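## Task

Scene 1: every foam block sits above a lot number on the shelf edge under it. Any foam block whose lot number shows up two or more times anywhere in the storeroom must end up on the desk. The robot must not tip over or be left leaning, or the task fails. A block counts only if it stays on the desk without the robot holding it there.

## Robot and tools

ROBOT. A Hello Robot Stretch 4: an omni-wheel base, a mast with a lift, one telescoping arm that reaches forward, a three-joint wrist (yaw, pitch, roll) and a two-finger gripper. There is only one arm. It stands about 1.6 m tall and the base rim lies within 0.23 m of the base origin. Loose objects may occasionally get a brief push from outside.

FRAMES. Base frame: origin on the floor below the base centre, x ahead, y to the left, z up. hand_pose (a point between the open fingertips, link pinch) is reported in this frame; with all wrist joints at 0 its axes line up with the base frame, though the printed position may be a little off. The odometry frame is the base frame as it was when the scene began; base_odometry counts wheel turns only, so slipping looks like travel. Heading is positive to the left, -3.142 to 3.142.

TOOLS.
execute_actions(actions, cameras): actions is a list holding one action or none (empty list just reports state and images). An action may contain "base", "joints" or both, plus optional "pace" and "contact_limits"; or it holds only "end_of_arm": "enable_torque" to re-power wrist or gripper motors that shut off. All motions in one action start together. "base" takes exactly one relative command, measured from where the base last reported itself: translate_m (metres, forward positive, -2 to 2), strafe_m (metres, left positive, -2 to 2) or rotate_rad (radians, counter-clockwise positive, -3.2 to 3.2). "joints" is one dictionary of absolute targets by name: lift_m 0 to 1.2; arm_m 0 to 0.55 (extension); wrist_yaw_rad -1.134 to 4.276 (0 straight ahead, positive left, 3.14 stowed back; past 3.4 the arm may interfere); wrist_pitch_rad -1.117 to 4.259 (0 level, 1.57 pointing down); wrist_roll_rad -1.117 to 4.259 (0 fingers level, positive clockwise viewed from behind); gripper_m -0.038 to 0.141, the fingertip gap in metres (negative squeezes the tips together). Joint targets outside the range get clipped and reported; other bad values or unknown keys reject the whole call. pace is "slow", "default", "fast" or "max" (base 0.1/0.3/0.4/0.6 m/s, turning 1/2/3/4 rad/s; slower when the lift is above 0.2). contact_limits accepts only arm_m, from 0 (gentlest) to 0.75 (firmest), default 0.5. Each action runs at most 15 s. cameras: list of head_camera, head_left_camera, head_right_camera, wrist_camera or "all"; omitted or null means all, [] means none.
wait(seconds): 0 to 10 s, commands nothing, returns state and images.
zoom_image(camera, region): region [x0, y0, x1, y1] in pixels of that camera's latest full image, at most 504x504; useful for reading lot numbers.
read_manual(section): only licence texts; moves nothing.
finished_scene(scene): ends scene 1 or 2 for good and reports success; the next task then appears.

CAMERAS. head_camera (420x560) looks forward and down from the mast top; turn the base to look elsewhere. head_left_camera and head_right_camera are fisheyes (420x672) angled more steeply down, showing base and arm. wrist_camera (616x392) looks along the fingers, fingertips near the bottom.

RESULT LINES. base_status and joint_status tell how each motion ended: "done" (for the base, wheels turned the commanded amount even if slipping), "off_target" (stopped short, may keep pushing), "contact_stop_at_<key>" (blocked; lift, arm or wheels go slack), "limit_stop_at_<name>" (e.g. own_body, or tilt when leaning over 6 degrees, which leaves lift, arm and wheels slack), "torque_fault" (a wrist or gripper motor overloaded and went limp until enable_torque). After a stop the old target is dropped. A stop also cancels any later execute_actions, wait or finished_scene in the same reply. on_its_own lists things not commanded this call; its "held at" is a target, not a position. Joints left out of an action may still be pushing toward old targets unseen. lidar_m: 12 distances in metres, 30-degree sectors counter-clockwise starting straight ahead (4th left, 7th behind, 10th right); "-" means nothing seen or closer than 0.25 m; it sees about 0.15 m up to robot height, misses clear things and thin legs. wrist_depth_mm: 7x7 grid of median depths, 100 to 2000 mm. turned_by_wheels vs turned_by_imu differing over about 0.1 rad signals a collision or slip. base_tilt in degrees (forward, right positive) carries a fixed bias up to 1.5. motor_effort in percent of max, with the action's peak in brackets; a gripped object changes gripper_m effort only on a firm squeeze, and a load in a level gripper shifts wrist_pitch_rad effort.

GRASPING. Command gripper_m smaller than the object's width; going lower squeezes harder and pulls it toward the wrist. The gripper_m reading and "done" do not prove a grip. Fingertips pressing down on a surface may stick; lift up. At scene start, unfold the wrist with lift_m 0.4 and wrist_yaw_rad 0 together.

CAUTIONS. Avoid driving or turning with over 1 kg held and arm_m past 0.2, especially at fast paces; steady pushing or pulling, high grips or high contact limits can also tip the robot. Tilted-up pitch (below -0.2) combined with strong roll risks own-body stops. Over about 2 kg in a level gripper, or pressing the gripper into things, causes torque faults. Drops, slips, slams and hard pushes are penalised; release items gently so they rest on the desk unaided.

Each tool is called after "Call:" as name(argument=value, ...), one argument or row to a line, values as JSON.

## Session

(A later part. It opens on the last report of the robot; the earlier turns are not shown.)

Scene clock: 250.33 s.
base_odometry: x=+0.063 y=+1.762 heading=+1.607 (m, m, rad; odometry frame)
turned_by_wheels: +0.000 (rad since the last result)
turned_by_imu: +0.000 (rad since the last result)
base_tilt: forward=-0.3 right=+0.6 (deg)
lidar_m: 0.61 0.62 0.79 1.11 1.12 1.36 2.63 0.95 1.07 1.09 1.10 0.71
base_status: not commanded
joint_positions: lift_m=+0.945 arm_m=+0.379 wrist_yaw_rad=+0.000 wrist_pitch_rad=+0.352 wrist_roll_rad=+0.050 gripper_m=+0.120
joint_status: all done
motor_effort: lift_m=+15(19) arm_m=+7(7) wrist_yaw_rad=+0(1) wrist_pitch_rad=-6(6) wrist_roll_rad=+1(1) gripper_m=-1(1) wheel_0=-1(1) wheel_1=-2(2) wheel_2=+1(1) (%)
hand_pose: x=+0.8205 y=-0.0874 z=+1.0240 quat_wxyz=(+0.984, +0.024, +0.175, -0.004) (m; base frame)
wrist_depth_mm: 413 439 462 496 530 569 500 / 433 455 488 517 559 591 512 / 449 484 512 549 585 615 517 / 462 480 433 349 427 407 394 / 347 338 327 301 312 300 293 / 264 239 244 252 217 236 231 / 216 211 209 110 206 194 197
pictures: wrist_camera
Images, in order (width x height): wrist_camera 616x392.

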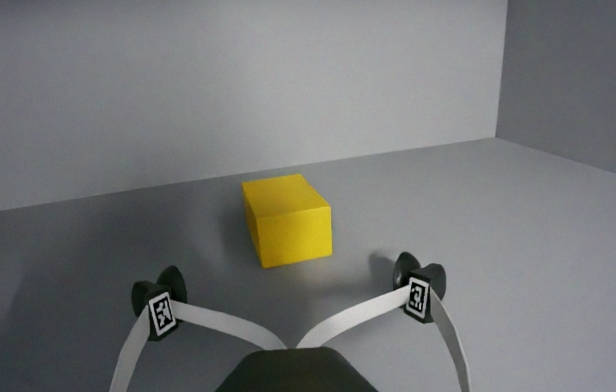

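Call:
execute_actions(
  actions=[
    {"joints":{"arm_m":0.49,"lift_m":0.942},"pace":"fast"},
  ],
  cameras=[],
)

Call:
execute_actions(
  actions=[
    {"joints":{"gripper_m":0.02}},
  ],
  cameras=["wrist_camera"],
)

Scene clock: 261.90 s.
base_odometry: x=+0.063 y=+1.762 heading=+1.607 (m, m, rad; odometry frame)
turned_by_wheels: +0.000 (rad since the last result)
turned_by_imu: +0.000 (rad since the last result)
base_tilt: forward=-0.1 right=+0.8 (deg)
lidar_m: 0.63 0.63 0.79 1.09 1.13 1.37 2.63 0.95 1.07 1.09 1.12 0.71
base_status: not commanded
joint_positions: lift_m=+0.942 arm_m=+0.489 wrist_yaw_rad=+0.000 wrist_pitch_rad=+0.352 wrist_roll_rad=+0.050 gripper_m=+0.120
joint_status: all done
motor_effort: lift_m=+15(14) arm_m=+7(8) wrist_yaw_rad=+0(0) wrist_pitch_rad=-7(6) wrist_roll_rad=+2(2) gripper_m=+0(1) wheel_0=-1(1) wheel_1=-2(2) wheel_2=+1(1) (%)
hand_pose: x=+0.9305 y=-0.0874 z=+1.0210 quat_wxyz=(+0.984, +0.024, +0.175, -0.004) (m; base frame)
wrist_depth_mm: 329 349 370 392 415 449 469 / 343 359 384 413 439 477 484 / 359 382 407 436 469 512 492 / 373 402 418 430 415 402 389 / 342 330 304 227 306 294 285 / 259 234 198 188 203 233 227 / 213 206 206 110 202 191 193
pictures: none
No camera images: the call's "cameras" was empty. Leave "cameras" out to get every camera's image.

Scene clock: 263.77 s.
base_odometry: x=+0.063 y=+1.762 heading=+1.607 (m, m, rad; odometry frame)
turned_by_wheels: +0.000 (rad since the last result)
turned_by_imu: +0.000 (rad since the last result)
base_tilt: forward=-0.3 right=+0.8 (deg)
lidar_m: 0.61 0.63 0.77 1.11 1.12 1.36 2.61 0.96 1.08 1.10 1.10 0.71
base_status: not commanded
joint_positions: lift_m=+0.942 arm_m=+0.489 wrist_yaw_rad=+0.000 wrist_pitch_rad=+0.352 wrist_roll_rad=+0.050 gripper_m=+0.020
joint_status: all done
motor_effort: lift_m=+14(14) arm_m=+7(7) wrist_yaw_rad=-1(0) wrist_pitch_rad=-6(6) wrist_roll_rad=+2(2) gripper_m=-20(18) wheel_0=-1(1) wheel_1=-2(2) wheel_2=+1(1) (%)
hand_pose: x=+0.9305 y=-0.0874 z=+1.0210 quat_wxyz=(+0.984, +0.024, +0.175, -0.004) (m; base frame)
wrist_depth_mm: 327 343 366 392 421 452 466 / 342 362 384 415 442 477 488 / 355 379 407 436 469 508 492 / 375 399 421 430 415 397 389 / 336 332 306 218 304 296 286 / 258 255 185 178 186 232 227 / 213 199 204 110 199 190 193
pictures: wrist_camera
Images, in order (width x height): wrist_camera 616x392.

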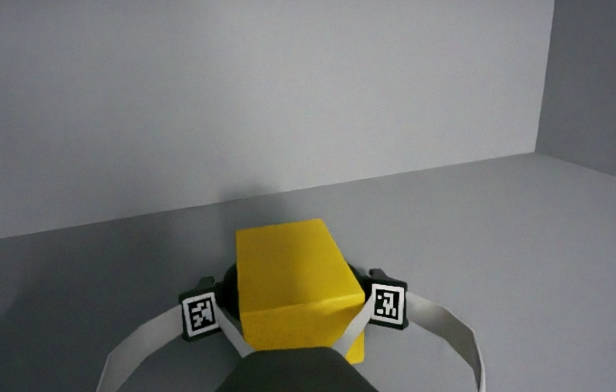

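Call:
execute_actions(
  actions=[
    {"joints":{"lift_m":0.965},"pace":"fast"},
  ],
  cameras=[],
)

Call:
execute_actions(
  actions=[
    {"base":{"translate_m":-1.6},"joints":{"arm_m":0.2},"pace":"max"},
  ],
  cameras=[],
)

Call:
execute_actions(
  actions=[
    {"base":{"rotate_rad":-1.67},"joints":{"arm_m":0.54,"lift_m":0.72},"pace":"fast"},
  ],
  cameras=["head_camera","wrist_camera"],
)

Scene clock: 291.33 s.
base_odometry: x=+0.063 y=+1.762 heading=+1.607 (m, m, rad; odometry frame)
turned_by_wheels: +0.000 (rad since the last result)
turned_by_imu: +0.000 (rad since the last result)
base_tilt: forward=-0.1 right=+0.6 (deg)
lidar_m: 0.61 0.63 0.79 1.11 1.14 1.38 2.59 0.95 1.09 1.10 1.11 0.73
base_status: not commanded
joint_positions: lift_m=+0.965 arm_m=+0.489 wrist_yaw_rad=+0.000 wrist_pitch_rad=+0.353 wrist_roll_rad=+0.050 gripper_m=+0.020
joint_status: all done
motor_effort: lift_m=+22(23) arm_m=+7(7) wrist_yaw_rad=+0(1) wrist_pitch_rad=-8(8) wrist_roll_rad=+2(1) gripper_m=-19(19) wheel_0=-1(1) wheel_1=-2(2) wheel_2=+1(1) (%)
hand_pose: x=+0.9304 y=-0.0874 z=+1.0433 quat_wxyz=(+0.984, +0.024, +0.175, -0.004) (m; base frame)
wrist_depth_mm: 327 347 368 392 418 455 469 / 340 362 384 410 439 477 488 / 355 379 404 436 469 508 504 / 375 399 430 452 473 459 442 / 382 375 349 217 345 336 327 / 294 290 185 178 186 266 259 / 241 226 232 110 227 217 217
pictures: none
No camera images: the call's "cameras" was empty. Leave "cameras" out to get every camera's image.

Scene clock: 297.13 s.
base_odometry: x=+0.121 y=+0.164 heading=+1.608 (m, m, rad; odometry frame)
turned_by_wheels: +0.000 (rad since the last result)
turned_by_imu: +0.000 (rad since the last result)
base_tilt: forward=-0.4 right=+0.6 (deg)
lidar_m: 2.20 1.48 0.90 0.79 0.81 0.97 2.02 2.02 0.73 0.63 0.65 0.81
base_status: done
joint_positions: lift_m=+0.965 arm_m=+0.201 wrist_yaw_rad=+0.000 wrist_pitch_rad=+0.353 wrist_roll_rad=+0.050 gripper_m=+0.020
joint_status: all done
motor_effort: lift_m=+22(22) arm_m=-7(8) wrist_yaw_rad=+1(1) wrist_pitch_rad=-8(8) wrist_roll_rad=+1(1) gripper_m=-19(20) wheel_0=+1(5) wheel_1=+0(5) wheel_2=+0(10) (%)
hand_pose: x=+0.6428 y=-0.0874 z=+1.0432 quat_wxyz=(+0.984, +0.024, +0.175, -0.004) (m; base frame)
wrist_depth_mm: 1921 1921 - - - 1661 1281 / 1983 - - - - 1708 1336 / 1983 - - - - 1808 1366 / 1863 - - - - 1863 1464 / 1983 - - 218 - 1863 1499 / 1921 1983 185 178 187 1708 1537 / 1576 1464 1537 110 1499 1430 1464
pictures: none
No camera images: the call's "cameras" was empty. Leave "cameras" out to get every camera's image.

Scene clock: 299.40 s.
base_odometry: x=+0.121 y=+0.164 heading=-0.063 (m, m, rad; odometry frame)
turned_by_wheels: -1.670 (rad since the last result)
turned_by_imu: -1.671 (rad since the last result)
base_tilt: forward=-0.3 right=+0.6 (deg)
lidar_m: 0.66 0.63 0.77 2.24 1.81 0.98 0.78 0.79 0.88 2.04 2.03 0.78
base_status: done
joint_positions: lift_m=+0.720 arm_m=+0.539 wrist_yaw_rad=+0.000 wrist_pitch_rad=+0.353 wrist_roll_rad=+0.050 gripper_m=+0.020
joint_status: all done
motor_effort: lift_m=+15(20) arm_m=+7(8) wrist_yaw_rad=+1(3) wrist_pitch_rad=-8(8) wrist_roll_rad=+1(1) gripper_m=-18(20) wheel_0=+0(3) wheel_1=-1(3) wheel_2=+0(8) (%)
hand_pose: x=+0.9804 y=-0.0875 z=+0.7988 quat_wxyz=(+0.984, +0.024, +0.175, -0.004) (m; base frame)
wrist_depth_mm: 591 634 691 759 831 931 1042 / 621 668 723 788 878 991 1098 / 634 691 768 809 878 1042 1182 / 640 615 591 564 539 521 508 / 442 433 399 218 399 384 373 / 336 334 185 177 186 301 294 / 277 260 267 110 258 251 249
pictures: head_camera, wrist_camera
Images, in order (width x height): head_camera 420x560, wrist_camera 616x392.

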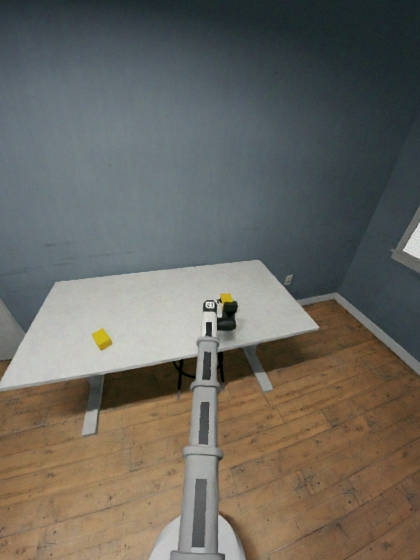

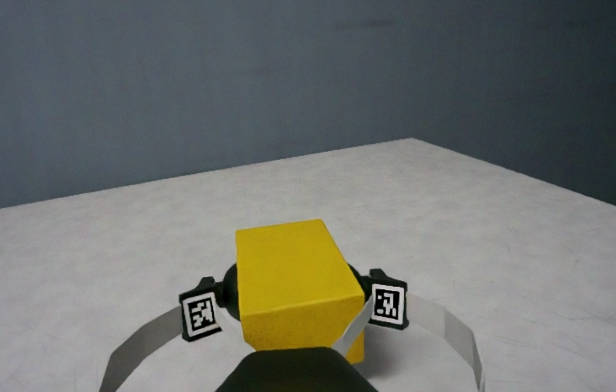

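Call:
execute_actions(
  actions=[
    {"joints":{"lift_m":0.672}},
  ],
  cameras=[],
)

Call:
execute_actions(
  actions=[
    {"joints":{"gripper_m":0.1}},
  ],
  cameras=[],
)

Call:
execute_actions(
  actions=[
    {"joints":{"arm_m":0.0,"lift_m":0.69},"pace":"max"},
  ],
  cameras=["head_camera"],
)

Call:
execute_actions(
  actions=[
    {"base":{"rotate_rad":-1.536},"joints":{"lift_m":0.3},"pace":"fast"},
  ],
  cameras=[],
)

Call:
execute_actions(
  actions=[
    {"base":{"translate_m":1.45},"pace":"max"},
  ],
  cameras=["head_camera","head_right_camera"],
)

Scene clock: 327.87 s.
base_odometry: x=+0.121 y=+0.164 heading=-0.063 (m, m, rad; odometry frame)
turned_by_wheels: +0.000 (rad since the last result)
turned_by_imu: +0.000 (rad since the last result)
base_tilt: forward=-0.2 right=+0.8 (deg)
lidar_m: 0.63 0.65 0.78 2.23 1.84 0.97 0.79 0.78 0.91 2.04 2.02 0.78
base_status: not commanded
joint_positions: lift_m=+0.672 arm_m=+0.539 wrist_yaw_rad=+0.000 wrist_pitch_rad=+0.353 wrist_roll_rad=+0.050 gripper_m=+0.020
joint_status: all done
motor_effort: lift_m=+14(15) arm_m=+7(7) wrist_yaw_rad=+0(1) wrist_pitch_rad=-7(7) wrist_roll_rad=+1(2) gripper_m=-20(20) wheel_0=+0(0) wheel_1=-1(1) wheel_2=+0(0) (%)
hand_pose: x=+0.9804 y=-0.0875 z=+0.7509 quat_wxyz=(+0.984, +0.024, +0.175, -0.004) (m; base frame)
wrist_depth_mm: 585 627 691 750 820 931 1025 / 609 661 732 788 891 991 1098 / 640 691 723 699 661 634 1138 / 496 469 449 430 418 399 384 / 340 332 307 218 304 296 286 / 258 257 185 178 186 233 228 / 213 199 205 110 198 191 193
pictures: none
No camera images: the call's "cameras" was empty. Leave "cameras" out to get every camera's image.

Scene clock: 329.50 s.
base_odometry: x=+0.121 y=+0.164 heading=-0.063 (m, m, rad; odometry frame)
turned_by_wheels: +0.000 (rad since the last result)
turned_by_imu: +0.000 (rad since the last result)
base_tilt: forward=-0.4 right=+0.7 (deg)
lidar_m: 0.64 0.66 0.75 2.25 1.84 0.99 0.80 0.80 0.91 2.04 2.02 0.77
base_status: not commanded
joint_positions: lift_m=+0.672 arm_m=+0.539 wrist_yaw_rad=+0.000 wrist_pitch_rad=+0.353 wrist_roll_rad=+0.050 gripper_m=+0.100
joint_status: all done
motor_effort: lift_m=+14(14) arm_m=+7(7) wrist_yaw_rad=+0(2) wrist_pitch_rad=-7(6) wrist_roll_rad=+2(2) gripper_m=-1(18) wheel_0=+0(0) wheel_1=-1(1) wheel_2=+0(0) (%)
hand_pose: x=+0.9804 y=-0.0875 z=+0.7509 quat_wxyz=(+0.984, +0.024, +0.175, -0.004) (m; base frame)
wrist_depth_mm: 591 634 691 759 820 946 1025 / 615 661 723 798 878 991 1098 / 634 683 723 699 661 634 1138 / 488 473 455 436 418 402 387 / 343 336 293 230 306 297 287 / 258 246 197 189 202 234 229 / 213 206 206 110 203 193 195
pictures: none
No camera images: the call's "cameras" was empty. Leave "cameras" out to get every camera's image.

Scene clock: 331.53 s.
base_odometry: x=+0.121 y=+0.164 heading=-0.063 (m, m, rad; odometry frame)
turned_by_wheels: +0.000 (rad since the last result)
turned_by_imu: +0.000 (rad since the last result)
base_tilt: forward=-0.3 right=+0.6 (deg)
lidar_m: 0.65 0.64 0.75 2.24 1.82 0.99 0.81 0.78 0.90 2.03 2.04 0.76
base_status: not commanded
joint_positions: lift_m=+0.690 arm_m=+0.001 wrist_yaw_rad=+0.000 wrist_pitch_rad=+0.352 wrist_roll_rad=+0.050 gripper_m=+0.100
joint_status: all done
motor_effort: lift_m=+21(23) arm_m=-7(7) wrist_yaw_rad=+2(0) wrist_pitch_rad=-7(6) wrist_roll_rad=+1(1) gripper_m=+0(2) wheel_0=+0(0) wheel_1=-1(1) wheel_2=+0(1) (%)
hand_pose: x=+0.4429 y=-0.0875 z=+0.7684 quat_wxyz=(+0.984, +0.024, +0.175, -0.004) (m; base frame)
wrist_depth_mm: 991 1078 1182 1255 1366 1576 1808 / 1042 1118 1229 1308 1464 1708 1863 / 1008 904 831 707 732 723 1863 / 554 530 517 569 1098 1863 - / 442 707 707 1576 1576 1661 1618 / 1229 1336 1336 1336 203 1366 1308 / 1205 1118 1182 110 1160 1098 1078
pictures: head_camera
Images, in order (width x height): head_camera 420x560.

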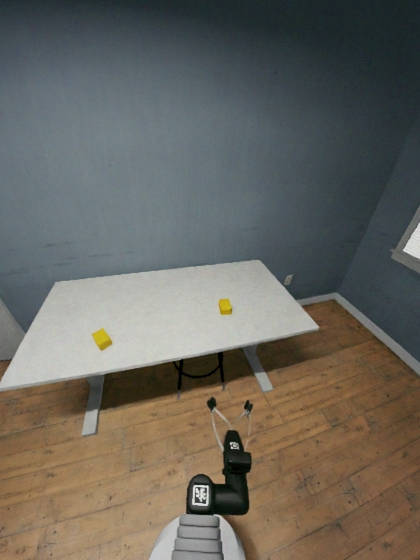

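Scene clock: 333.60 s.
base_odometry: x=+0.121 y=+0.164 heading=-1.599 (m, m, rad; odometry frame)
turned_by_wheels: -1.536 (rad since the last result)
turned_by_imu: -1.537 (rad since the last result)
base_tilt: forward=-0.1 right=+0.5 (deg)
lidar_m: 2.04 2.00 0.77 0.65 0.63 0.78 2.19 1.76 0.94 0.79 0.78 0.92
base_status: done
joint_positions: lift_m=+0.300 arm_m=+0.001 wrist_yaw_rad=+0.000 wrist_pitch_rad=+0.352 wrist_roll_rad=+0.050 gripper_m=+0.100
joint_status: all done
motor_effort: lift_m=+14(20) arm_m=-7(7) wrist_yaw_rad=+0(0) wrist_pitch_rad=-6(7) wrist_roll_rad=+2(2) gripper_m=-2(1) wheel_0=+0(8) wheel_1=+0(8) wheel_2=-1(6) (%)
hand_pose: x=+0.4429 y=-0.0874 z=+0.3790 quat_wxyz=(+0.984, +0.024, +0.175, -0.004) (m; base frame)
wrist_depth_mm: 1464 1576 1708 1863 1983 778 640 / 1537 1661 1756 1983 - 809 654 / 1618 1756 1863 1983 - 866 676 / 1576 1537 1464 1397 1308 878 691 / 1118 1078 1042 1008 1008 866 723 / 842 788 741 788 203 750 707 / 683 654 661 110 647 615 615
pictures: none
No camera images: the call's "cameras" was empty. Leave "cameras" out to get every camera's image.

Scene clock: 337.70 s.
base_odometry: x=+0.081 y=-1.286 heading=-1.599 (m, m, rad; odometry frame)
turned_by_wheels: +0.000 (rad since the last result)
turned_by_imu: +0.001 (rad since the last result)
base_tilt: forward=-0.1 right=+0.7 (deg)
lidar_m: 0.64 0.65 0.76 1.23 1.22 1.21 2.21 0.84 0.51 0.64 1.39 0.78
base_status: done
joint_positions: lift_m=+0.300 arm_m=+0.001 wrist_yaw_rad=+0.000 wrist_pitch_rad=+0.352 wrist_roll_rad=+0.050 gripper_m=+0.100
joint_status: not commanded
motor_effort: lift_m=+14(14) arm_m=-7(7) wrist_yaw_rad=+1(1) wrist_pitch_rad=-6(7) wrist_roll_rad=+2(2) gripper_m=+0(2) wheel_0=-1(7) wheel_1=-1(5) wheel_2=-1(14) (%)
hand_pose: x=+0.4429 y=-0.0874 z=+0.3790 quat_wxyz=(+0.984, +0.024, +0.175, -0.004) (m; base frame)
wrist_depth_mm: 366 389 421 455 500 564 609 / 377 407 442 480 530 585 661 / 394 424 462 504 564 627 699 / 410 445 484 535 597 668 778 / 430 469 512 569 634 732 809 / 455 477 530 591 203 723 723 / 480 504 549 110 640 615 615
pictures: head_camera, head_right_camera
Images, in order (width x height): head_camera 420x560, head_right_camera 420x672.

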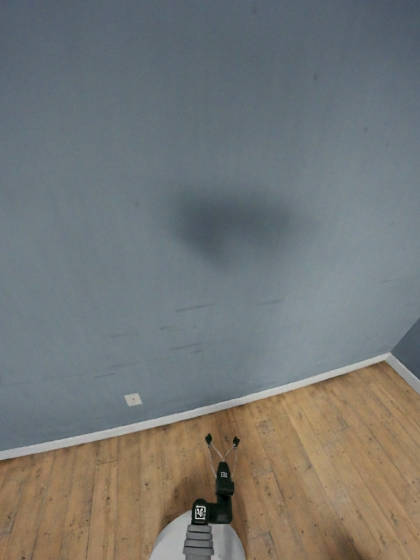

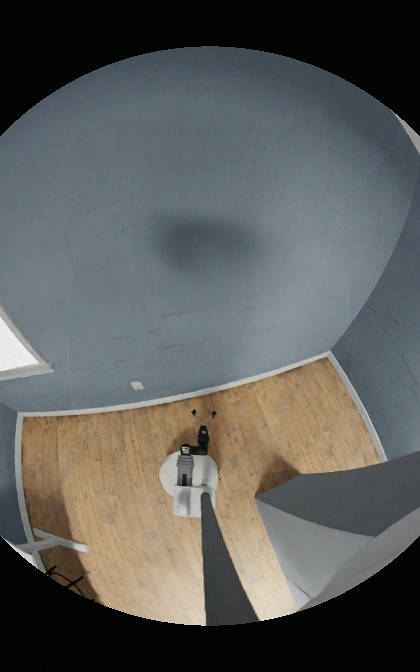

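Call:
execute_actions(
  actions=[
    {"base":{"rotate_rad":-1.2},"pace":"fast"},
  ],
  cameras=["head_camera"],
)

Scene clock: 348.13 s.
base_odometry: x=+0.081 y=-1.286 heading=-2.799 (m, m, rad; odometry frame)
turned_by_wheels: -1.200 (rad since the last result)
turned_by_imu: -1.201 (rad since the last result)
base_tilt: forward=-0.3 right=+0.7 (deg)
lidar_m: 1.85 0.88 0.66 0.64 0.71 0.98 1.75 1.18 1.63 1.27 0.50 0.53
base_status: done
joint_positions: lift_m=+0.300 arm_m=+0.001 wrist_yaw_rad=+0.000 wrist_pitch_rad=+0.352 wrist_roll_rad=+0.050 gripper_m=+0.100
joint_status: not commanded
motor_effort: lift_m=+15(15) arm_m=-7(7) wrist_yaw_rad=+0(1) wrist_pitch_rad=-7(7) wrist_roll_rad=+2(2) gripper_m=-2(1) wheel_0=-1(5) wheel_1=-1(7) wheel_2=-2(6) (%)
hand_pose: x=+0.4429 y=-0.0874 z=+0.3789 quat_wxyz=(+0.984, +0.024, +0.175, -0.004) (m; base frame)
wrist_depth_mm: 1098 1499 1537 1499 1537 544 384 / 1098 1537 1618 1618 1618 559 394 / 1060 1618 1756 1661 1708 574 402 / 1060 1397 1464 1430 1336 580 410 / 976 1078 1060 1008 1008 597 413 / 842 768 750 788 204 609 415 / 676 676 661 110 647 569 418
pictures: head_camera
Images, in order (width x height): head_camera 420x560.

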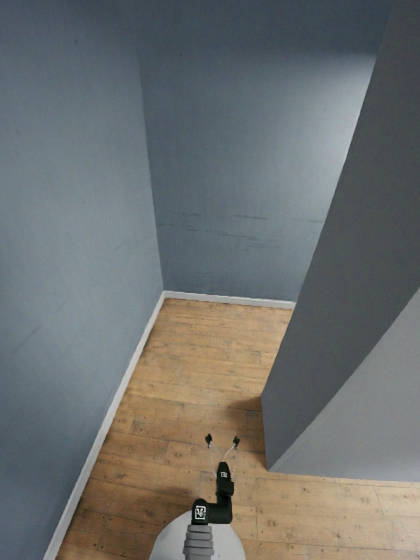

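Call:
execute_actions(
  actions=[
    {"base":{"translate_m":1.25},"pace":"max"},
  ],
  cameras=[],
)

Call:
execute_actions(
  actions=[
    {"base":{"rotate_rad":-1.9},"joints":{"wrist_pitch_rad":0.0,"lift_m":0.5},"pace":"fast"},
  ],
  cameras=["head_camera","wrist_camera"],
)

Scene clock: 360.90 s.
base_odometry: x=-1.096 y=-1.706 heading=-2.799 (m, m, rad; odometry frame)
turned_by_wheels: +0.000 (rad since the last result)
turned_by_imu: +0.001 (rad since the last result)
base_tilt: forward=-0.3 right=+0.7 (deg)
lidar_m: 0.60 0.64 0.56 0.56 0.58 0.92 2.73 0.57 0.57 1.90 0.82 0.61
base_status: done
joint_positions: lift_m=+0.300 arm_m=+0.001 wrist_yaw_rad=+0.000 wrist_pitch_rad=+0.352 wrist_roll_rad=+0.050 gripper_m=+0.100
joint_status: not commanded
motor_effort: lift_m=+15(15) arm_m=-7(7) wrist_yaw_rad=+0(2) wrist_pitch_rad=-6(7) wrist_roll_rad=+3(2) gripper_m=-1(1) wheel_0=-1(7) wheel_1=-1(6) wheel_2=-1(14) (%)
hand_pose: x=+0.4429 y=-0.0874 z=+0.3789 quat_wxyz=(+0.984, +0.024, +0.175, -0.004) (m; base frame)
wrist_depth_mm: 343 343 345 345 345 345 347 / 362 359 362 364 364 366 368 / 382 379 384 384 387 387 389 / 404 404 407 407 410 410 413 / 433 433 433 436 430 436 439 / 462 459 449 459 203 469 480 / 496 488 492 110 496 500 500
pictures: none
No camera images: the call's "cameras" was empty. Leave "cameras" out to get every camera's image.

Scene clock: 362.80 s.
base_odometry: x=-1.096 y=-1.706 heading=+1.584 (m, m, rad; odometry frame)
turned_by_wheels: -1.900 (rad since the last result)
turned_by_imu: -1.901 (rad since the last result)
base_tilt: forward=-0.2 right=+0.6 (deg)
lidar_m: 0.74 1.25 0.70 0.58 0.60 0.67 0.56 0.56 0.65 1.13 0.85 0.54
base_status: done
joint_positions: lift_m=+0.500 arm_m=+0.001 wrist_yaw_rad=+0.000 wrist_pitch_rad=+0.003 wrist_roll_rad=+0.050 gripper_m=+0.100
joint_status: all done
motor_effort: lift_m=+21(26) arm_m=-7(7) wrist_yaw_rad=+1(0) wrist_pitch_rad=-8(13) wrist_roll_rad=+2(3) gripper_m=-1(1) wheel_0=+0(7) wheel_1=+0(9) wheel_2=+0(7) (%)
hand_pose: x=+0.4606 y=-0.0874 z=+0.6772 quat_wxyz=(+1.000, +0.025, +0.001, +0.000) (m; base frame)
wrist_depth_mm: - - 1808 1160 559 307 330 / - - - 931 904 309 329 / - - - 1205 1229 312 330 / - - - 1205 1255 310 329 / - - - 1160 960 317 329 / - - 1983 1182 204 317 330 / 1708 1618 1576 110 455 314 332
pictures: head_camera, wrist_camera
Images, in order (width x height): head_camera 420x560, wrist_camera 616x392.

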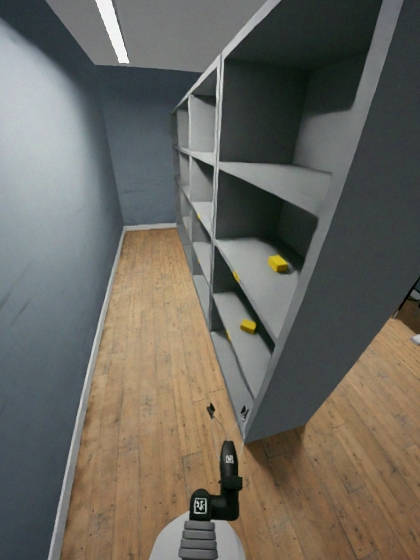

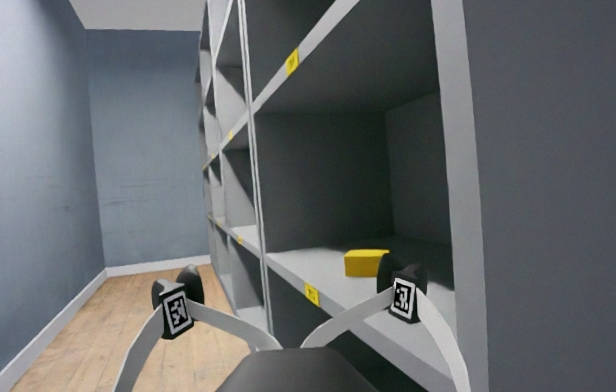

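Call:
execute_actions(
  actions=[
    {"base":{"strafe_m":0.27},"joints":{"gripper_m":0.0},"pace":"fast"},
  ],
  cameras=[],
)

Call:
execute_actions(
  actions=[
    {"base":{"rotate_rad":-1.32},"joints":{"lift_m":0.55},"pace":"fast"},
  ],
  cameras=["head_camera"],
)

Scene clock: 380.93 s.
base_odometry: x=-1.366 y=-1.709 heading=+1.584 (m, m, rad; odometry frame)
turned_by_wheels: +0.000 (rad since the last result)
turned_by_imu: +0.002 (rad since the last result)
base_tilt: forward=-0.4 right=+0.6 (deg)
lidar_m: 1.27 0.76 0.40 0.34 0.34 0.39 0.63 0.62 0.75 1.29 0.73 0.72
base_status: done
joint_positions: lift_m=+0.500 arm_m=+0.001 wrist_yaw_rad=+0.000 wrist_pitch_rad=+0.003 wrist_roll_rad=+0.050 gripper_m=+0.000
joint_status: all done
motor_effort: lift_m=+21(21) arm_m=-7(7) wrist_yaw_rad=+0(1) wrist_pitch_rad=-7(7) wrist_roll_rad=+2(2) gripper_m=-3(5) wheel_0=+1(10) wheel_1=+1(11) wheel_2=+1(2) (%)
hand_pose: x=+0.4606 y=-0.0874 z=+0.6772 quat_wxyz=(+1.000, +0.025, +0.001, +0.000) (m; base frame)
wrist_depth_mm: 1808 - - 1708 1229 647 647 / 1708 - - - 1042 960 904 / 1576 - - - 1229 1205 960 / 1499 - - - 1255 1229 976 / 1430 - - - 1182 809 831 / 1430 - 191 204 1229 1229 554 / 1366 1661 1499 110 1205 1205 1008
pictures: none
No camera images: the call's "cameras" was empty. Leave "cameras" out to get every camera's image.

Scene clock: 382.57 s.
base_odometry: x=-1.366 y=-1.709 heading=+0.264 (m, m, rad; odometry frame)
turned_by_wheels: -1.320 (rad since the last result)
turned_by_imu: -1.322 (rad since the last result)
base_tilt: forward=-0.3 right=+0.6 (deg)
lidar_m: 2.27 0.72 0.86 1.64 0.54 0.36 0.35 0.34 0.49 0.62 0.64 0.89
base_status: done
joint_positions: lift_m=+0.550 arm_m=+0.001 wrist_yaw_rad=+0.000 wrist_pitch_rad=+0.003 wrist_roll_rad=+0.050 gripper_m=+0.000
joint_status: all done
motor_effort: lift_m=+21(23) arm_m=-7(7) wrist_yaw_rad=+1(0) wrist_pitch_rad=-8(8) wrist_roll_rad=+2(2) gripper_m=-5(4) wheel_0=-1(5) wheel_1=-2(13) wheel_2=-1(8) (%)
hand_pose: x=+0.4606 y=-0.0875 z=+0.7272 quat_wxyz=(+1.000, +0.025, +0.001, +0.000) (m; base frame)
wrist_depth_mm: 809 - - - 1576 917 676 / 798 - - - 1618 960 699 / 759 - - - 1708 976 715 / 741 - - - 1808 1008 723 / 723 - - - 1863 1008 732 / 732 - 191 204 1537 1060 732 / 707 1756 1661 110 1499 1025 750
pictures: head_camera
Images, in order (width x height): head_camera 420x560.

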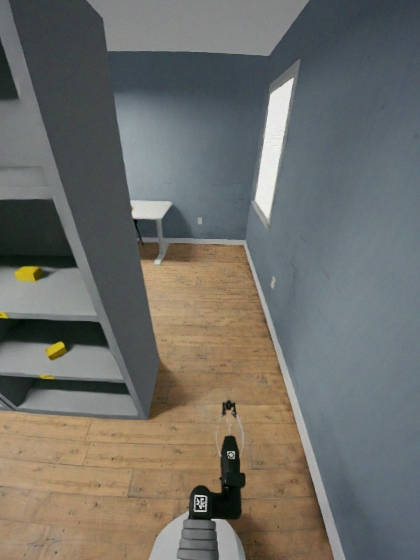

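Call:
execute_actions(
  actions=[
    {"base":{"strafe_m":0.85},"pace":"max"},
  ],
  cameras=["head_camera","wrist_camera"],
)

Scene clock: 393.20 s.
base_odometry: x=-1.588 y=-0.889 heading=+0.264 (m, m, rad; odometry frame)
turned_by_wheels: +0.000 (rad since the last result)
turned_by_imu: +0.004 (rad since the last result)
base_tilt: forward=-0.2 right=+0.4 (deg)
lidar_m: 0.58 0.61 0.82 1.74 0.59 0.38 0.37 0.38 0.52 1.35 1.53 0.63
base_status: done
joint_positions: lift_m=+0.550 arm_m=+0.001 wrist_yaw_rad=+0.000 wrist_pitch_rad=+0.003 wrist_roll_rad=+0.050 gripper_m=+0.000
joint_status: not commanded
motor_effort: lift_m=+21(21) arm_m=-7(7) wrist_yaw_rad=+1(1) wrist_pitch_rad=-8(7) wrist_roll_rad=+2(2) gripper_m=-4(5) wheel_0=+2(12) wheel_1=+1(14) wheel_2=-1(1) (%)
hand_pose: x=+0.4606 y=-0.0874 z=+0.7272 quat_wxyz=(+1.000, +0.025, +0.001, +0.000) (m; base frame)
wrist_depth_mm: 366 382 399 415 439 462 421 / 517 554 603 654 691 580 442 / 778 809 842 854 866 609 455 / 788 831 831 854 878 627 459 / 768 820 842 854 878 647 466 / 723 820 191 205 699 609 477 / 591 554 480 110 473 477 449
pictures: head_camera, wrist_camera
Images, in order (width x height): head_camera 420x560, wrist_camera 616x392.

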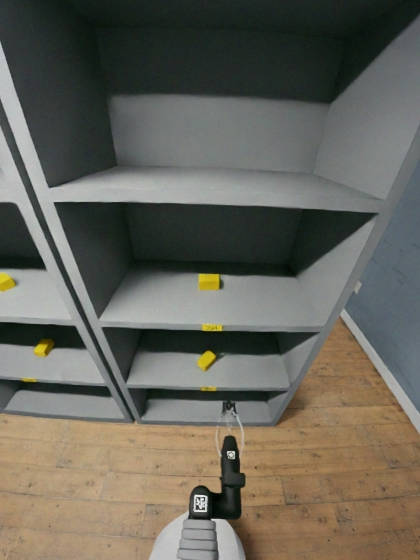

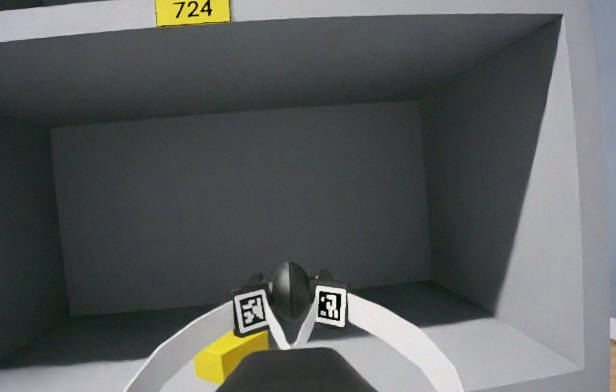

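Call:
zoom_image(
  camera="head_camera",
  region=[170, 310, 250, 400],
)

Region (170, 310, 250, 400) of head_camera's 420x560 image, scaled by 5.600, with more detail than that image has.

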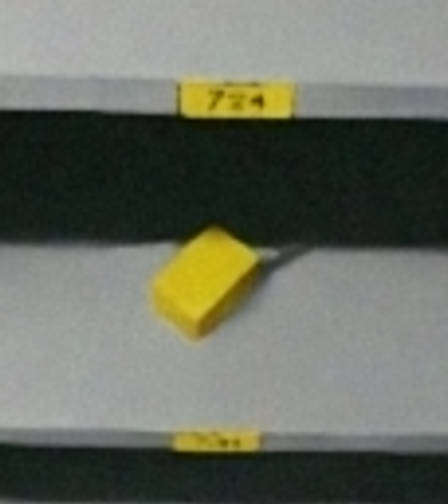

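Call:
execute_actions(
  actions=[
    {"joints":{"wrist_pitch_rad":0.3,"wrist_yaw_rad":0.75}},
  ],
  cameras=["wrist_camera"],
)

Scene clock: 412.33 s.
base_odometry: x=-1.588 y=-0.889 heading=+0.264 (m, m, rad; odometry frame)
turned_by_wheels: +0.000 (rad since the last result)
turned_by_imu: +0.000 (rad since the last result)
base_tilt: forward=-0.3 right=+0.6 (deg)
lidar_m: 0.56 0.61 0.87 1.71 0.56 0.38 0.37 0.40 0.52 1.36 1.51 0.62
base_status: not commanded
joint_positions: lift_m=+0.550 arm_m=+0.001 wrist_yaw_rad=+0.750 wrist_pitch_rad=+0.302 wrist_roll_rad=+0.050 gripper_m=+0.000
joint_status: all done
motor_effort: lift_m=+21(21) arm_m=-7(7) wrist_yaw_rad=+2(6) wrist_pitch_rad=-5(4) wrist_roll_rad=+3(2) gripper_m=-5(5) wheel_0=+1(1) wheel_1=+1(1) wheel_2=-1(2) (%)
hand_pose: x=+0.4333 y=+0.1237 z=+0.6422 quat_wxyz=(+0.921, -0.032, +0.149, +0.358) (m; base frame)
wrist_depth_mm: 1098 1229 504 647 768 676 609 / 1138 1281 525 668 809 699 627 / 1182 1336 549 699 842 732 661 / 1205 854 585 661 691 654 627 / 1281 1430 609 504 480 442 389 / 1281 1229 191 204 392 370 343 / 1078 1042 654 110 866 842 325
pictures: wrist_camera
Images, in order (width x height): wrist_camera 616x392.

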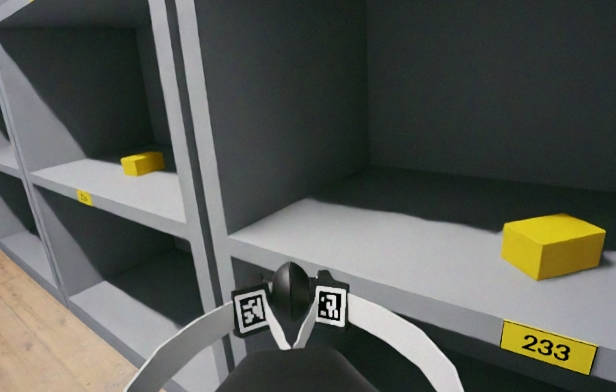

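Call:
execute_actions(
  actions=[
    {"base":{"strafe_m":0.45},"joints":{"wrist_pitch_rad":-0.02,"wrist_yaw_rad":0.85},"pace":"max"},
  ],
  cameras=["head_camera","wrist_camera"],
)

Scene clock: 421.60 s.
base_odometry: x=-1.705 y=-0.454 heading=+0.264 (m, m, rad; odometry frame)
turned_by_wheels: +0.000 (rad since the last result)
turned_by_imu: +0.002 (rad since the last result)
base_tilt: forward=-0.4 right=+0.7 (deg)
lidar_m: 0.57 0.60 0.84 1.80 0.57 0.41 0.38 0.40 0.55 1.42 0.84 0.60
base_status: done
joint_positions: lift_m=+0.550 arm_m=+0.001 wrist_yaw_rad=+0.850 wrist_pitch_rad=-0.017 wrist_roll_rad=+0.050 gripper_m=+0.000
joint_status: all done
motor_effort: lift_m=+21(21) arm_m=-7(7) wrist_yaw_rad=+0(7) wrist_pitch_rad=-8(12) wrist_roll_rad=+2(1) gripper_m=-5(5) wheel_0=+1(11) wheel_1=+1(10) wheel_2=-1(2) (%)
hand_pose: x=+0.4281 y=+0.1590 z=+0.7329 quat_wxyz=(+0.911, +0.026, +0.002, +0.412) (m; base frame)
wrist_depth_mm: 1430 931 1078 455 410 439 265 / 1618 904 627 597 647 676 267 / 1661 904 1008 1042 866 741 270 / 1618 917 1060 1098 891 750 271 / 1708 931 1042 1078 904 750 276 / 1661 904 190 204 741 707 569 / 1756 931 627 110 492 504 455
pictures: head_camera, wrist_camera
Images, in order (width x height): head_camera 420x560, wrist_camera 616x392.

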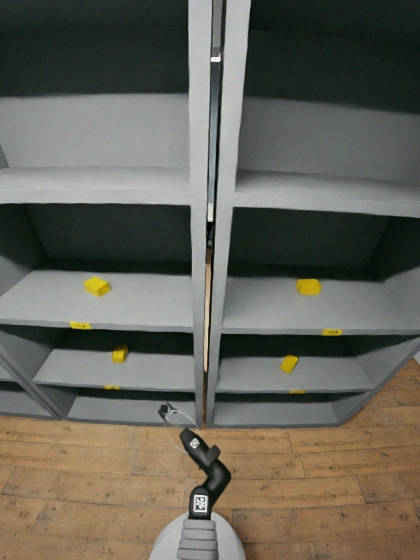

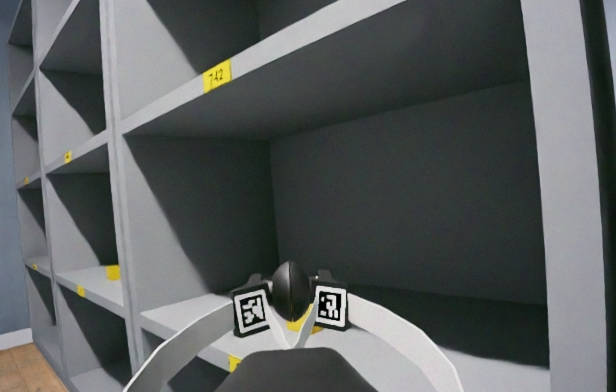

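Call:
execute_actions(
  actions=[
    {"base":{"strafe_m":0.3},"joints":{"wrist_pitch_rad":0.15,"wrist_yaw_rad":0.9},"pace":"max"},
  ],
  cameras=["wrist_camera"],
)

Scene clock: 431.13 s.
base_odometry: x=-1.784 y=-0.165 heading=+0.264 (m, m, rad; odometry frame)
turned_by_wheels: +0.000 (rad since the last result)
turned_by_imu: +0.002 (rad since the last result)
base_tilt: forward=-0.1 right=+0.6 (deg)
lidar_m: 0.56 0.57 0.80 1.79 0.60 0.40 0.39 0.40 0.56 1.47 0.85 0.57
base_status: done
joint_positions: lift_m=+0.550 arm_m=+0.001 wrist_yaw_rad=+0.900 wrist_pitch_rad=+0.152 wrist_roll_rad=+0.050 gripper_m=+0.000
joint_status: all done
motor_effort: lift_m=+21(21) arm_m=-7(7) wrist_yaw_rad=+1(6) wrist_pitch_rad=-6(7) wrist_roll_rad=+2(2) gripper_m=-4(4) wheel_0=+1(11) wheel_1=+1(11) wheel_2=-1(1) (%)
hand_pose: x=+0.4178 y=+0.1690 z=+0.6843 quat_wxyz=(+0.898, -0.011, +0.079, +0.432) (m; base frame)
wrist_depth_mm: 1281 1336 627 699 741 683 609 / 1983 1098 668 809 854 723 621 / - 1464 691 820 904 741 634 / - 1430 707 842 917 759 654 / - 1430 715 741 715 661 627 / 1808 1499 190 205 484 452 445 / 1397 1255 732 110 407 366 353
pictures: wrist_camera
Images, in order (width x height): wrist_camera 616x392.

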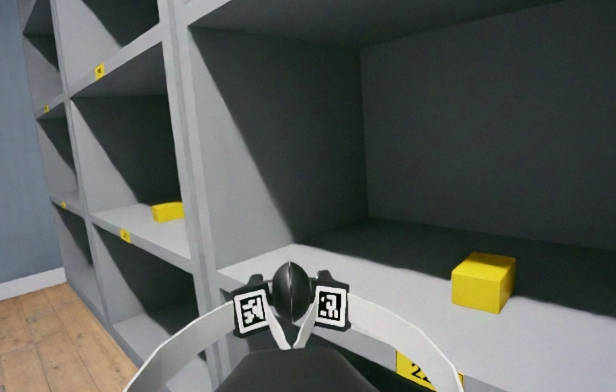

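Call:
execute_actions(
  actions=[
    {"base":{"translate_m":-0.06},"joints":{"wrist_pitch_rad":0.35,"wrist_yaw_rad":0.95}},
  ],
  cameras=["wrist_camera"],
)

Call:
execute_actions(
  actions=[
    {"base":{"strafe_m":0.4},"joints":{"wrist_pitch_rad":0.1,"wrist_yaw_rad":0.7},"pace":"max"},
  ],
  cameras=["wrist_camera"],
)

Scene clock: 450.43 s.
base_odometry: x=-1.842 y=-0.180 heading=+0.264 (m, m, rad; odometry frame)
turned_by_wheels: +0.000 (rad since the last result)
turned_by_imu: +0.000 (rad since the last result)
base_tilt: forward=-0.2 right=+0.7 (deg)
lidar_m: 0.62 0.65 0.89 1.53 0.50 0.35 0.32 0.34 0.48 1.23 0.93 0.62
base_status: done
joint_positions: lift_m=+0.550 arm_m=+0.001 wrist_yaw_rad=+0.950 wrist_pitch_rad=+0.352 wrist_roll_rad=+0.050 gripper_m=+0.000
joint_status: all done
motor_effort: lift_m=+21(21) arm_m=-7(7) wrist_yaw_rad=+2(4) wrist_pitch_rad=-5(7) wrist_roll_rad=+2(2) gripper_m=-5(5) wheel_0=+1(3) wheel_1=+0(5) wheel_2=+0(7) (%)
hand_pose: x=+0.4008 y=+0.1694 z=+0.6285 quat_wxyz=(+0.877, -0.058, +0.167, +0.446) (m; base frame)
wrist_depth_mm: 1983 1366 647 707 842 750 654 / - 1430 715 741 878 788 676 / - 1537 931 778 904 798 699 / - 1618 1661 668 591 525 512 / 1708 1537 1336 854 991 430 404 / 1255 1255 191 206 1042 946 366 / 1008 1008 976 110 831 842 798
pictures: wrist_camera
Images, in order (width x height): wrist_camera 616x392.

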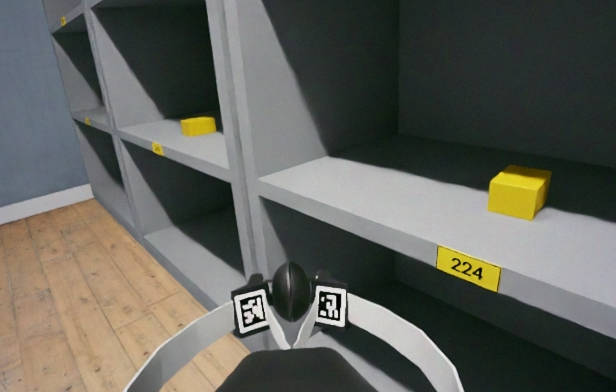

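Scene clock: 452.63 s.
base_odometry: x=-1.946 y=+0.206 heading=+0.264 (m, m, rad; odometry frame)
turned_by_wheels: +0.000 (rad since the last result)
turned_by_imu: +0.002 (rad since the last result)
base_tilt: forward=-0.3 right=+0.6 (deg)
lidar_m: 0.60 0.63 0.88 1.56 0.53 0.36 0.34 0.36 0.48 1.27 0.91 0.65
base_status: done
joint_positions: lift_m=+0.550 arm_m=+0.001 wrist_yaw_rad=+0.700 wrist_pitch_rad=+0.103 wrist_roll_rad=+0.050 gripper_m=+0.000
joint_status: all done
motor_effort: lift_m=+21(21) arm_m=-7(7) wrist_yaw_rad=+1(6) wrist_pitch_rad=-7(15) wrist_roll_rad=+3(2) gripper_m=-5(4) wheel_0=+0(12) wheel_1=+0(10) wheel_2=+1(1) (%)
hand_pose: x=+0.4479 y=+0.1180 z=+0.6984 quat_wxyz=(+0.938, +0.006, +0.057, +0.341) (m; base frame)
wrist_depth_mm: 1008 1098 549 421 549 647 640 / 960 854 991 430 554 732 654 / 1025 1182 1205 452 554 741 668 / 1042 1182 1255 469 554 768 683 / 1060 1025 917 477 559 741 676 / 1078 1138 191 205 492 525 496 / 1229 1160 1205 110 424 397 382
pictures: wrist_camera
Images, in order (width x height): wrist_camera 616x392.

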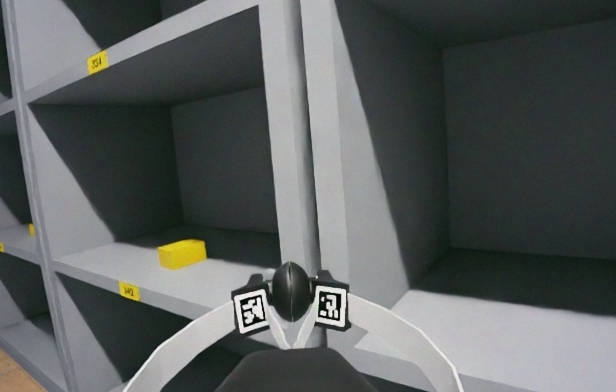

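Call:
zoom_image(
  camera="wrist_camera",
  region=[60, 30, 220, 320],
)

Region (60, 30, 220, 320) of wrist_camera's 616x392 image, scaled by 1.738; it fills the left 278 columns of this view, and the rest is white.

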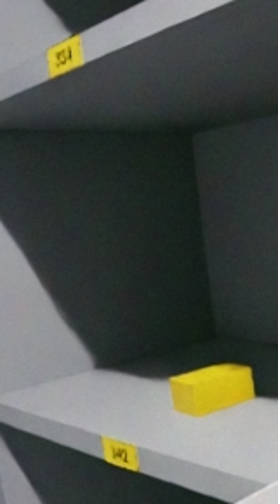

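Call:
execute_actions(
  actions=[
    {"base":{"strafe_m":0.25},"joints":{"wrist_yaw_rad":0.5},"pace":"max"},
  ],
  cameras=["head_camera","wrist_camera"],
)

Scene clock: 471.37 s.
base_odometry: x=-2.011 y=+0.447 heading=+0.264 (m, m, rad; odometry frame)
turned_by_wheels: +0.000 (rad since the last result)
turned_by_imu: +0.001 (rad since the last result)
base_tilt: forward=-0.2 right=+0.9 (deg)
lidar_m: 0.59 0.62 0.87 1.58 0.54 0.34 0.32 0.36 0.49 1.31 0.92 0.63
base_status: done
joint_positions: lift_m=+0.550 arm_m=+0.001 wrist_yaw_rad=+0.500 wrist_pitch_rad=+0.103 wrist_roll_rad=+0.050 gripper_m=+0.000
joint_status: all done
motor_effort: lift_m=+21(21) arm_m=-7(6) wrist_yaw_rad=+0(5) wrist_pitch_rad=-8(7) wrist_roll_rad=+2(1) gripper_m=-6(4) wheel_0=+0(12) wheel_1=+0(13) wheel_2=+0(0) (%)
hand_pose: x=+0.4658 y=+0.0609 z=+0.6984 quat_wxyz=(+0.968, +0.011, +0.056, +0.246) (m; base frame)
wrist_depth_mm: 554 517 539 564 397 327 647 / 768 854 946 854 373 332 676 / 866 1078 991 891 366 707 691 / 904 1098 1025 917 462 715 699 / 854 1008 931 878 455 640 699 / 715 621 192 204 382 452 496 / 878 976 484 110 397 370 384
pictures: head_camera, wrist_camera
Images, in order (width x height): head_camera 420x560, wrist_camera 616x392.

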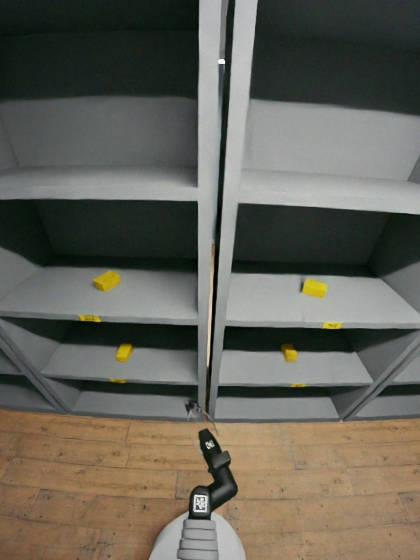

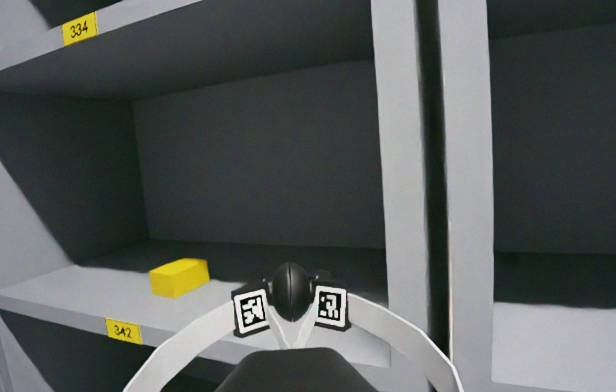

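Call:
execute_actions(
  actions=[
    {"base":{"strafe_m":0.88},"pace":"max"},
  ],
  cameras=["head_camera","wrist_camera"],
)

Scene clock: 481.73 s.
base_odometry: x=-2.241 y=+1.297 heading=+0.264 (m, m, rad; odometry frame)
turned_by_wheels: +0.000 (rad since the last result)
turned_by_imu: +0.004 (rad since the last result)
base_tilt: forward=-0.2 right=+0.6 (deg)
lidar_m: 0.58 0.61 0.86 0.94 0.55 0.36 0.36 0.38 0.52 1.39 0.85 0.60
base_status: done
joint_positions: lift_m=+0.550 arm_m=+0.001 wrist_yaw_rad=+0.500 wrist_pitch_rad=+0.102 wrist_roll_rad=+0.050 gripper_m=+0.000
joint_status: not commanded
motor_effort: lift_m=+20(21) arm_m=-6(7) wrist_yaw_rad=+1(1) wrist_pitch_rad=-7(8) wrist_roll_rad=+1(2) gripper_m=-6(5) wheel_0=+0(11) wheel_1=+0(12) wheel_2=+0(0) (%)
hand_pose: x=+0.4658 y=+0.0609 z=+0.6985 quat_wxyz=(+0.968, +0.011, +0.056, +0.246) (m; base frame)
wrist_depth_mm: 530 517 544 466 334 654 640 / 768 866 917 778 340 707 661 / 931 1098 976 891 357 715 676 / 931 1098 1008 878 364 732 683 / 904 1025 960 809 375 715 683 / 699 627 191 204 359 521 496 / 917 1042 477 110 373 397 382
pictures: head_camera, wrist_camera
Images, in order (width x height): head_camera 420x560, wrist_camera 616x392.

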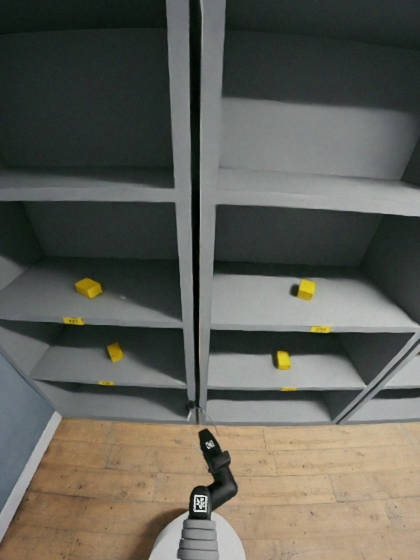

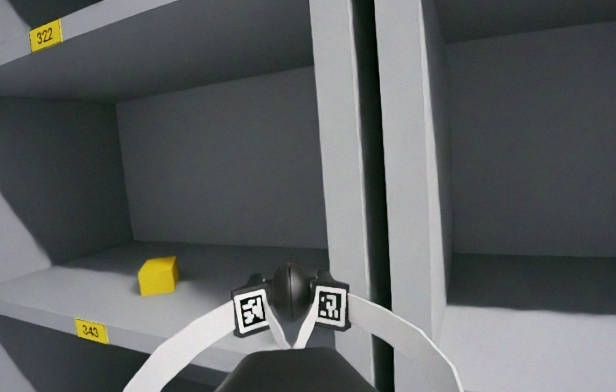

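Call:
execute_actions(
  actions=[
    {"base":{"strafe_m":-0.335},"joints":{"wrist_yaw_rad":0,"wrist_pitch_rad":0.35,"lift_m":0.495,"gripper_m":0.11},"pace":"max"},
  ],
  cameras=["wrist_camera"],
)

Scene clock: 494.83 s.
base_odometry: x=-2.154 y=+0.973 heading=+0.264 (m, m, rad; odometry frame)
turned_by_wheels: +0.000 (rad since the last result)
turned_by_imu: -0.001 (rad since the last result)
base_tilt: forward=-0.2 right=+0.6 (deg)
lidar_m: 0.60 0.61 0.84 1.28 0.55 0.38 0.36 0.37 0.49 1.36 0.88 0.63
base_status: done
joint_positions: lift_m=+0.495 arm_m=+0.001 wrist_yaw_rad=+0.000 wrist_pitch_rad=+0.352 wrist_roll_rad=+0.050 gripper_m=+0.110
joint_status: all done
motor_effort: lift_m=+15(19) arm_m=-7(7) wrist_yaw_rad=+0(7) wrist_pitch_rad=-6(8) wrist_roll_rad=+2(2) gripper_m=+0(4) wheel_0=-1(14) wheel_1=+1(12) wheel_2=+1(1) (%)
hand_pose: x=+0.4429 y=-0.0874 z=+0.5739 quat_wxyz=(+0.984, +0.024, +0.175, -0.004) (m; base frame)
wrist_depth_mm: 715 741 759 788 798 707 521 / 699 778 798 831 842 732 539 / 668 809 788 723 707 661 539 / 530 512 484 466 449 459 462 / 410 415 946 976 991 798 559 / 640 778 960 976 219 809 574 / 615 798 820 110 809 732 597
pictures: wrist_camera
Images, in order (width x height): wrist_camera 616x392.

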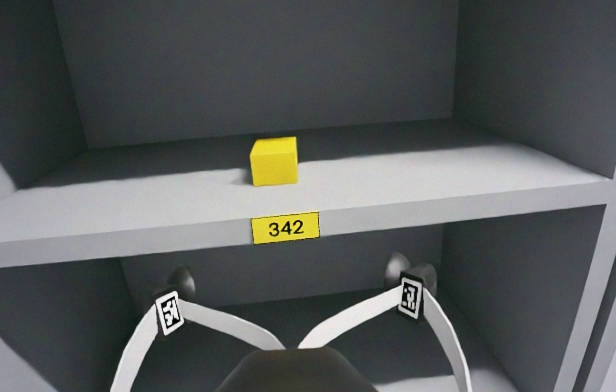

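Call:
execute_actions(
  actions=[
    {"joints":{"arm_m":0.33,"lift_m":0.485},"pace":"fast"},
  ],
  cameras=["wrist_camera"],
)

Scene clock: 501.80 s.
base_odometry: x=-2.154 y=+0.973 heading=+0.264 (m, m, rad; odometry frame)
turned_by_wheels: +0.000 (rad since the last result)
turned_by_imu: +0.000 (rad since the last result)
base_tilt: forward=-0.3 right=+0.7 (deg)
lidar_m: 0.59 0.63 0.84 1.27 0.56 0.39 0.36 0.38 0.51 1.36 0.90 0.63
base_status: not commanded
joint_positions: lift_m=+0.485 arm_m=+0.329 wrist_yaw_rad=+0.000 wrist_pitch_rad=+0.352 wrist_roll_rad=+0.050 gripper_m=+0.110
joint_status: all done
motor_effort: lift_m=+14(14) arm_m=+7(9) wrist_yaw_rad=+0(1) wrist_pitch_rad=-6(6) wrist_roll_rad=+2(2) gripper_m=+0(1) wheel_0=-1(1) wheel_1=+1(1) wheel_2=+1(1) (%)
hand_pose: x=+0.7705 y=-0.0874 z=+0.5640 quat_wxyz=(+0.984, +0.024, +0.175, -0.004) (m; base frame)
wrist_depth_mm: 436 445 459 466 477 492 504 / 452 469 480 492 504 517 517 / 484 504 512 525 535 544 525 / 500 477 455 433 418 402 387 / 342 332 293 240 304 297 287 / 259 236 189 186 219 234 229 / 213 208 198 110 203 192 194
pictures: wrist_camera
Images, in order (width x height): wrist_camera 616x392.

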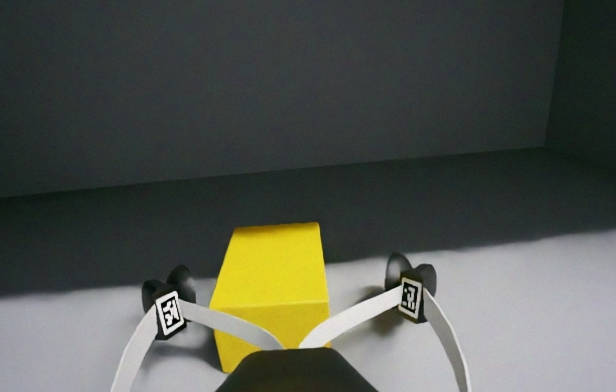

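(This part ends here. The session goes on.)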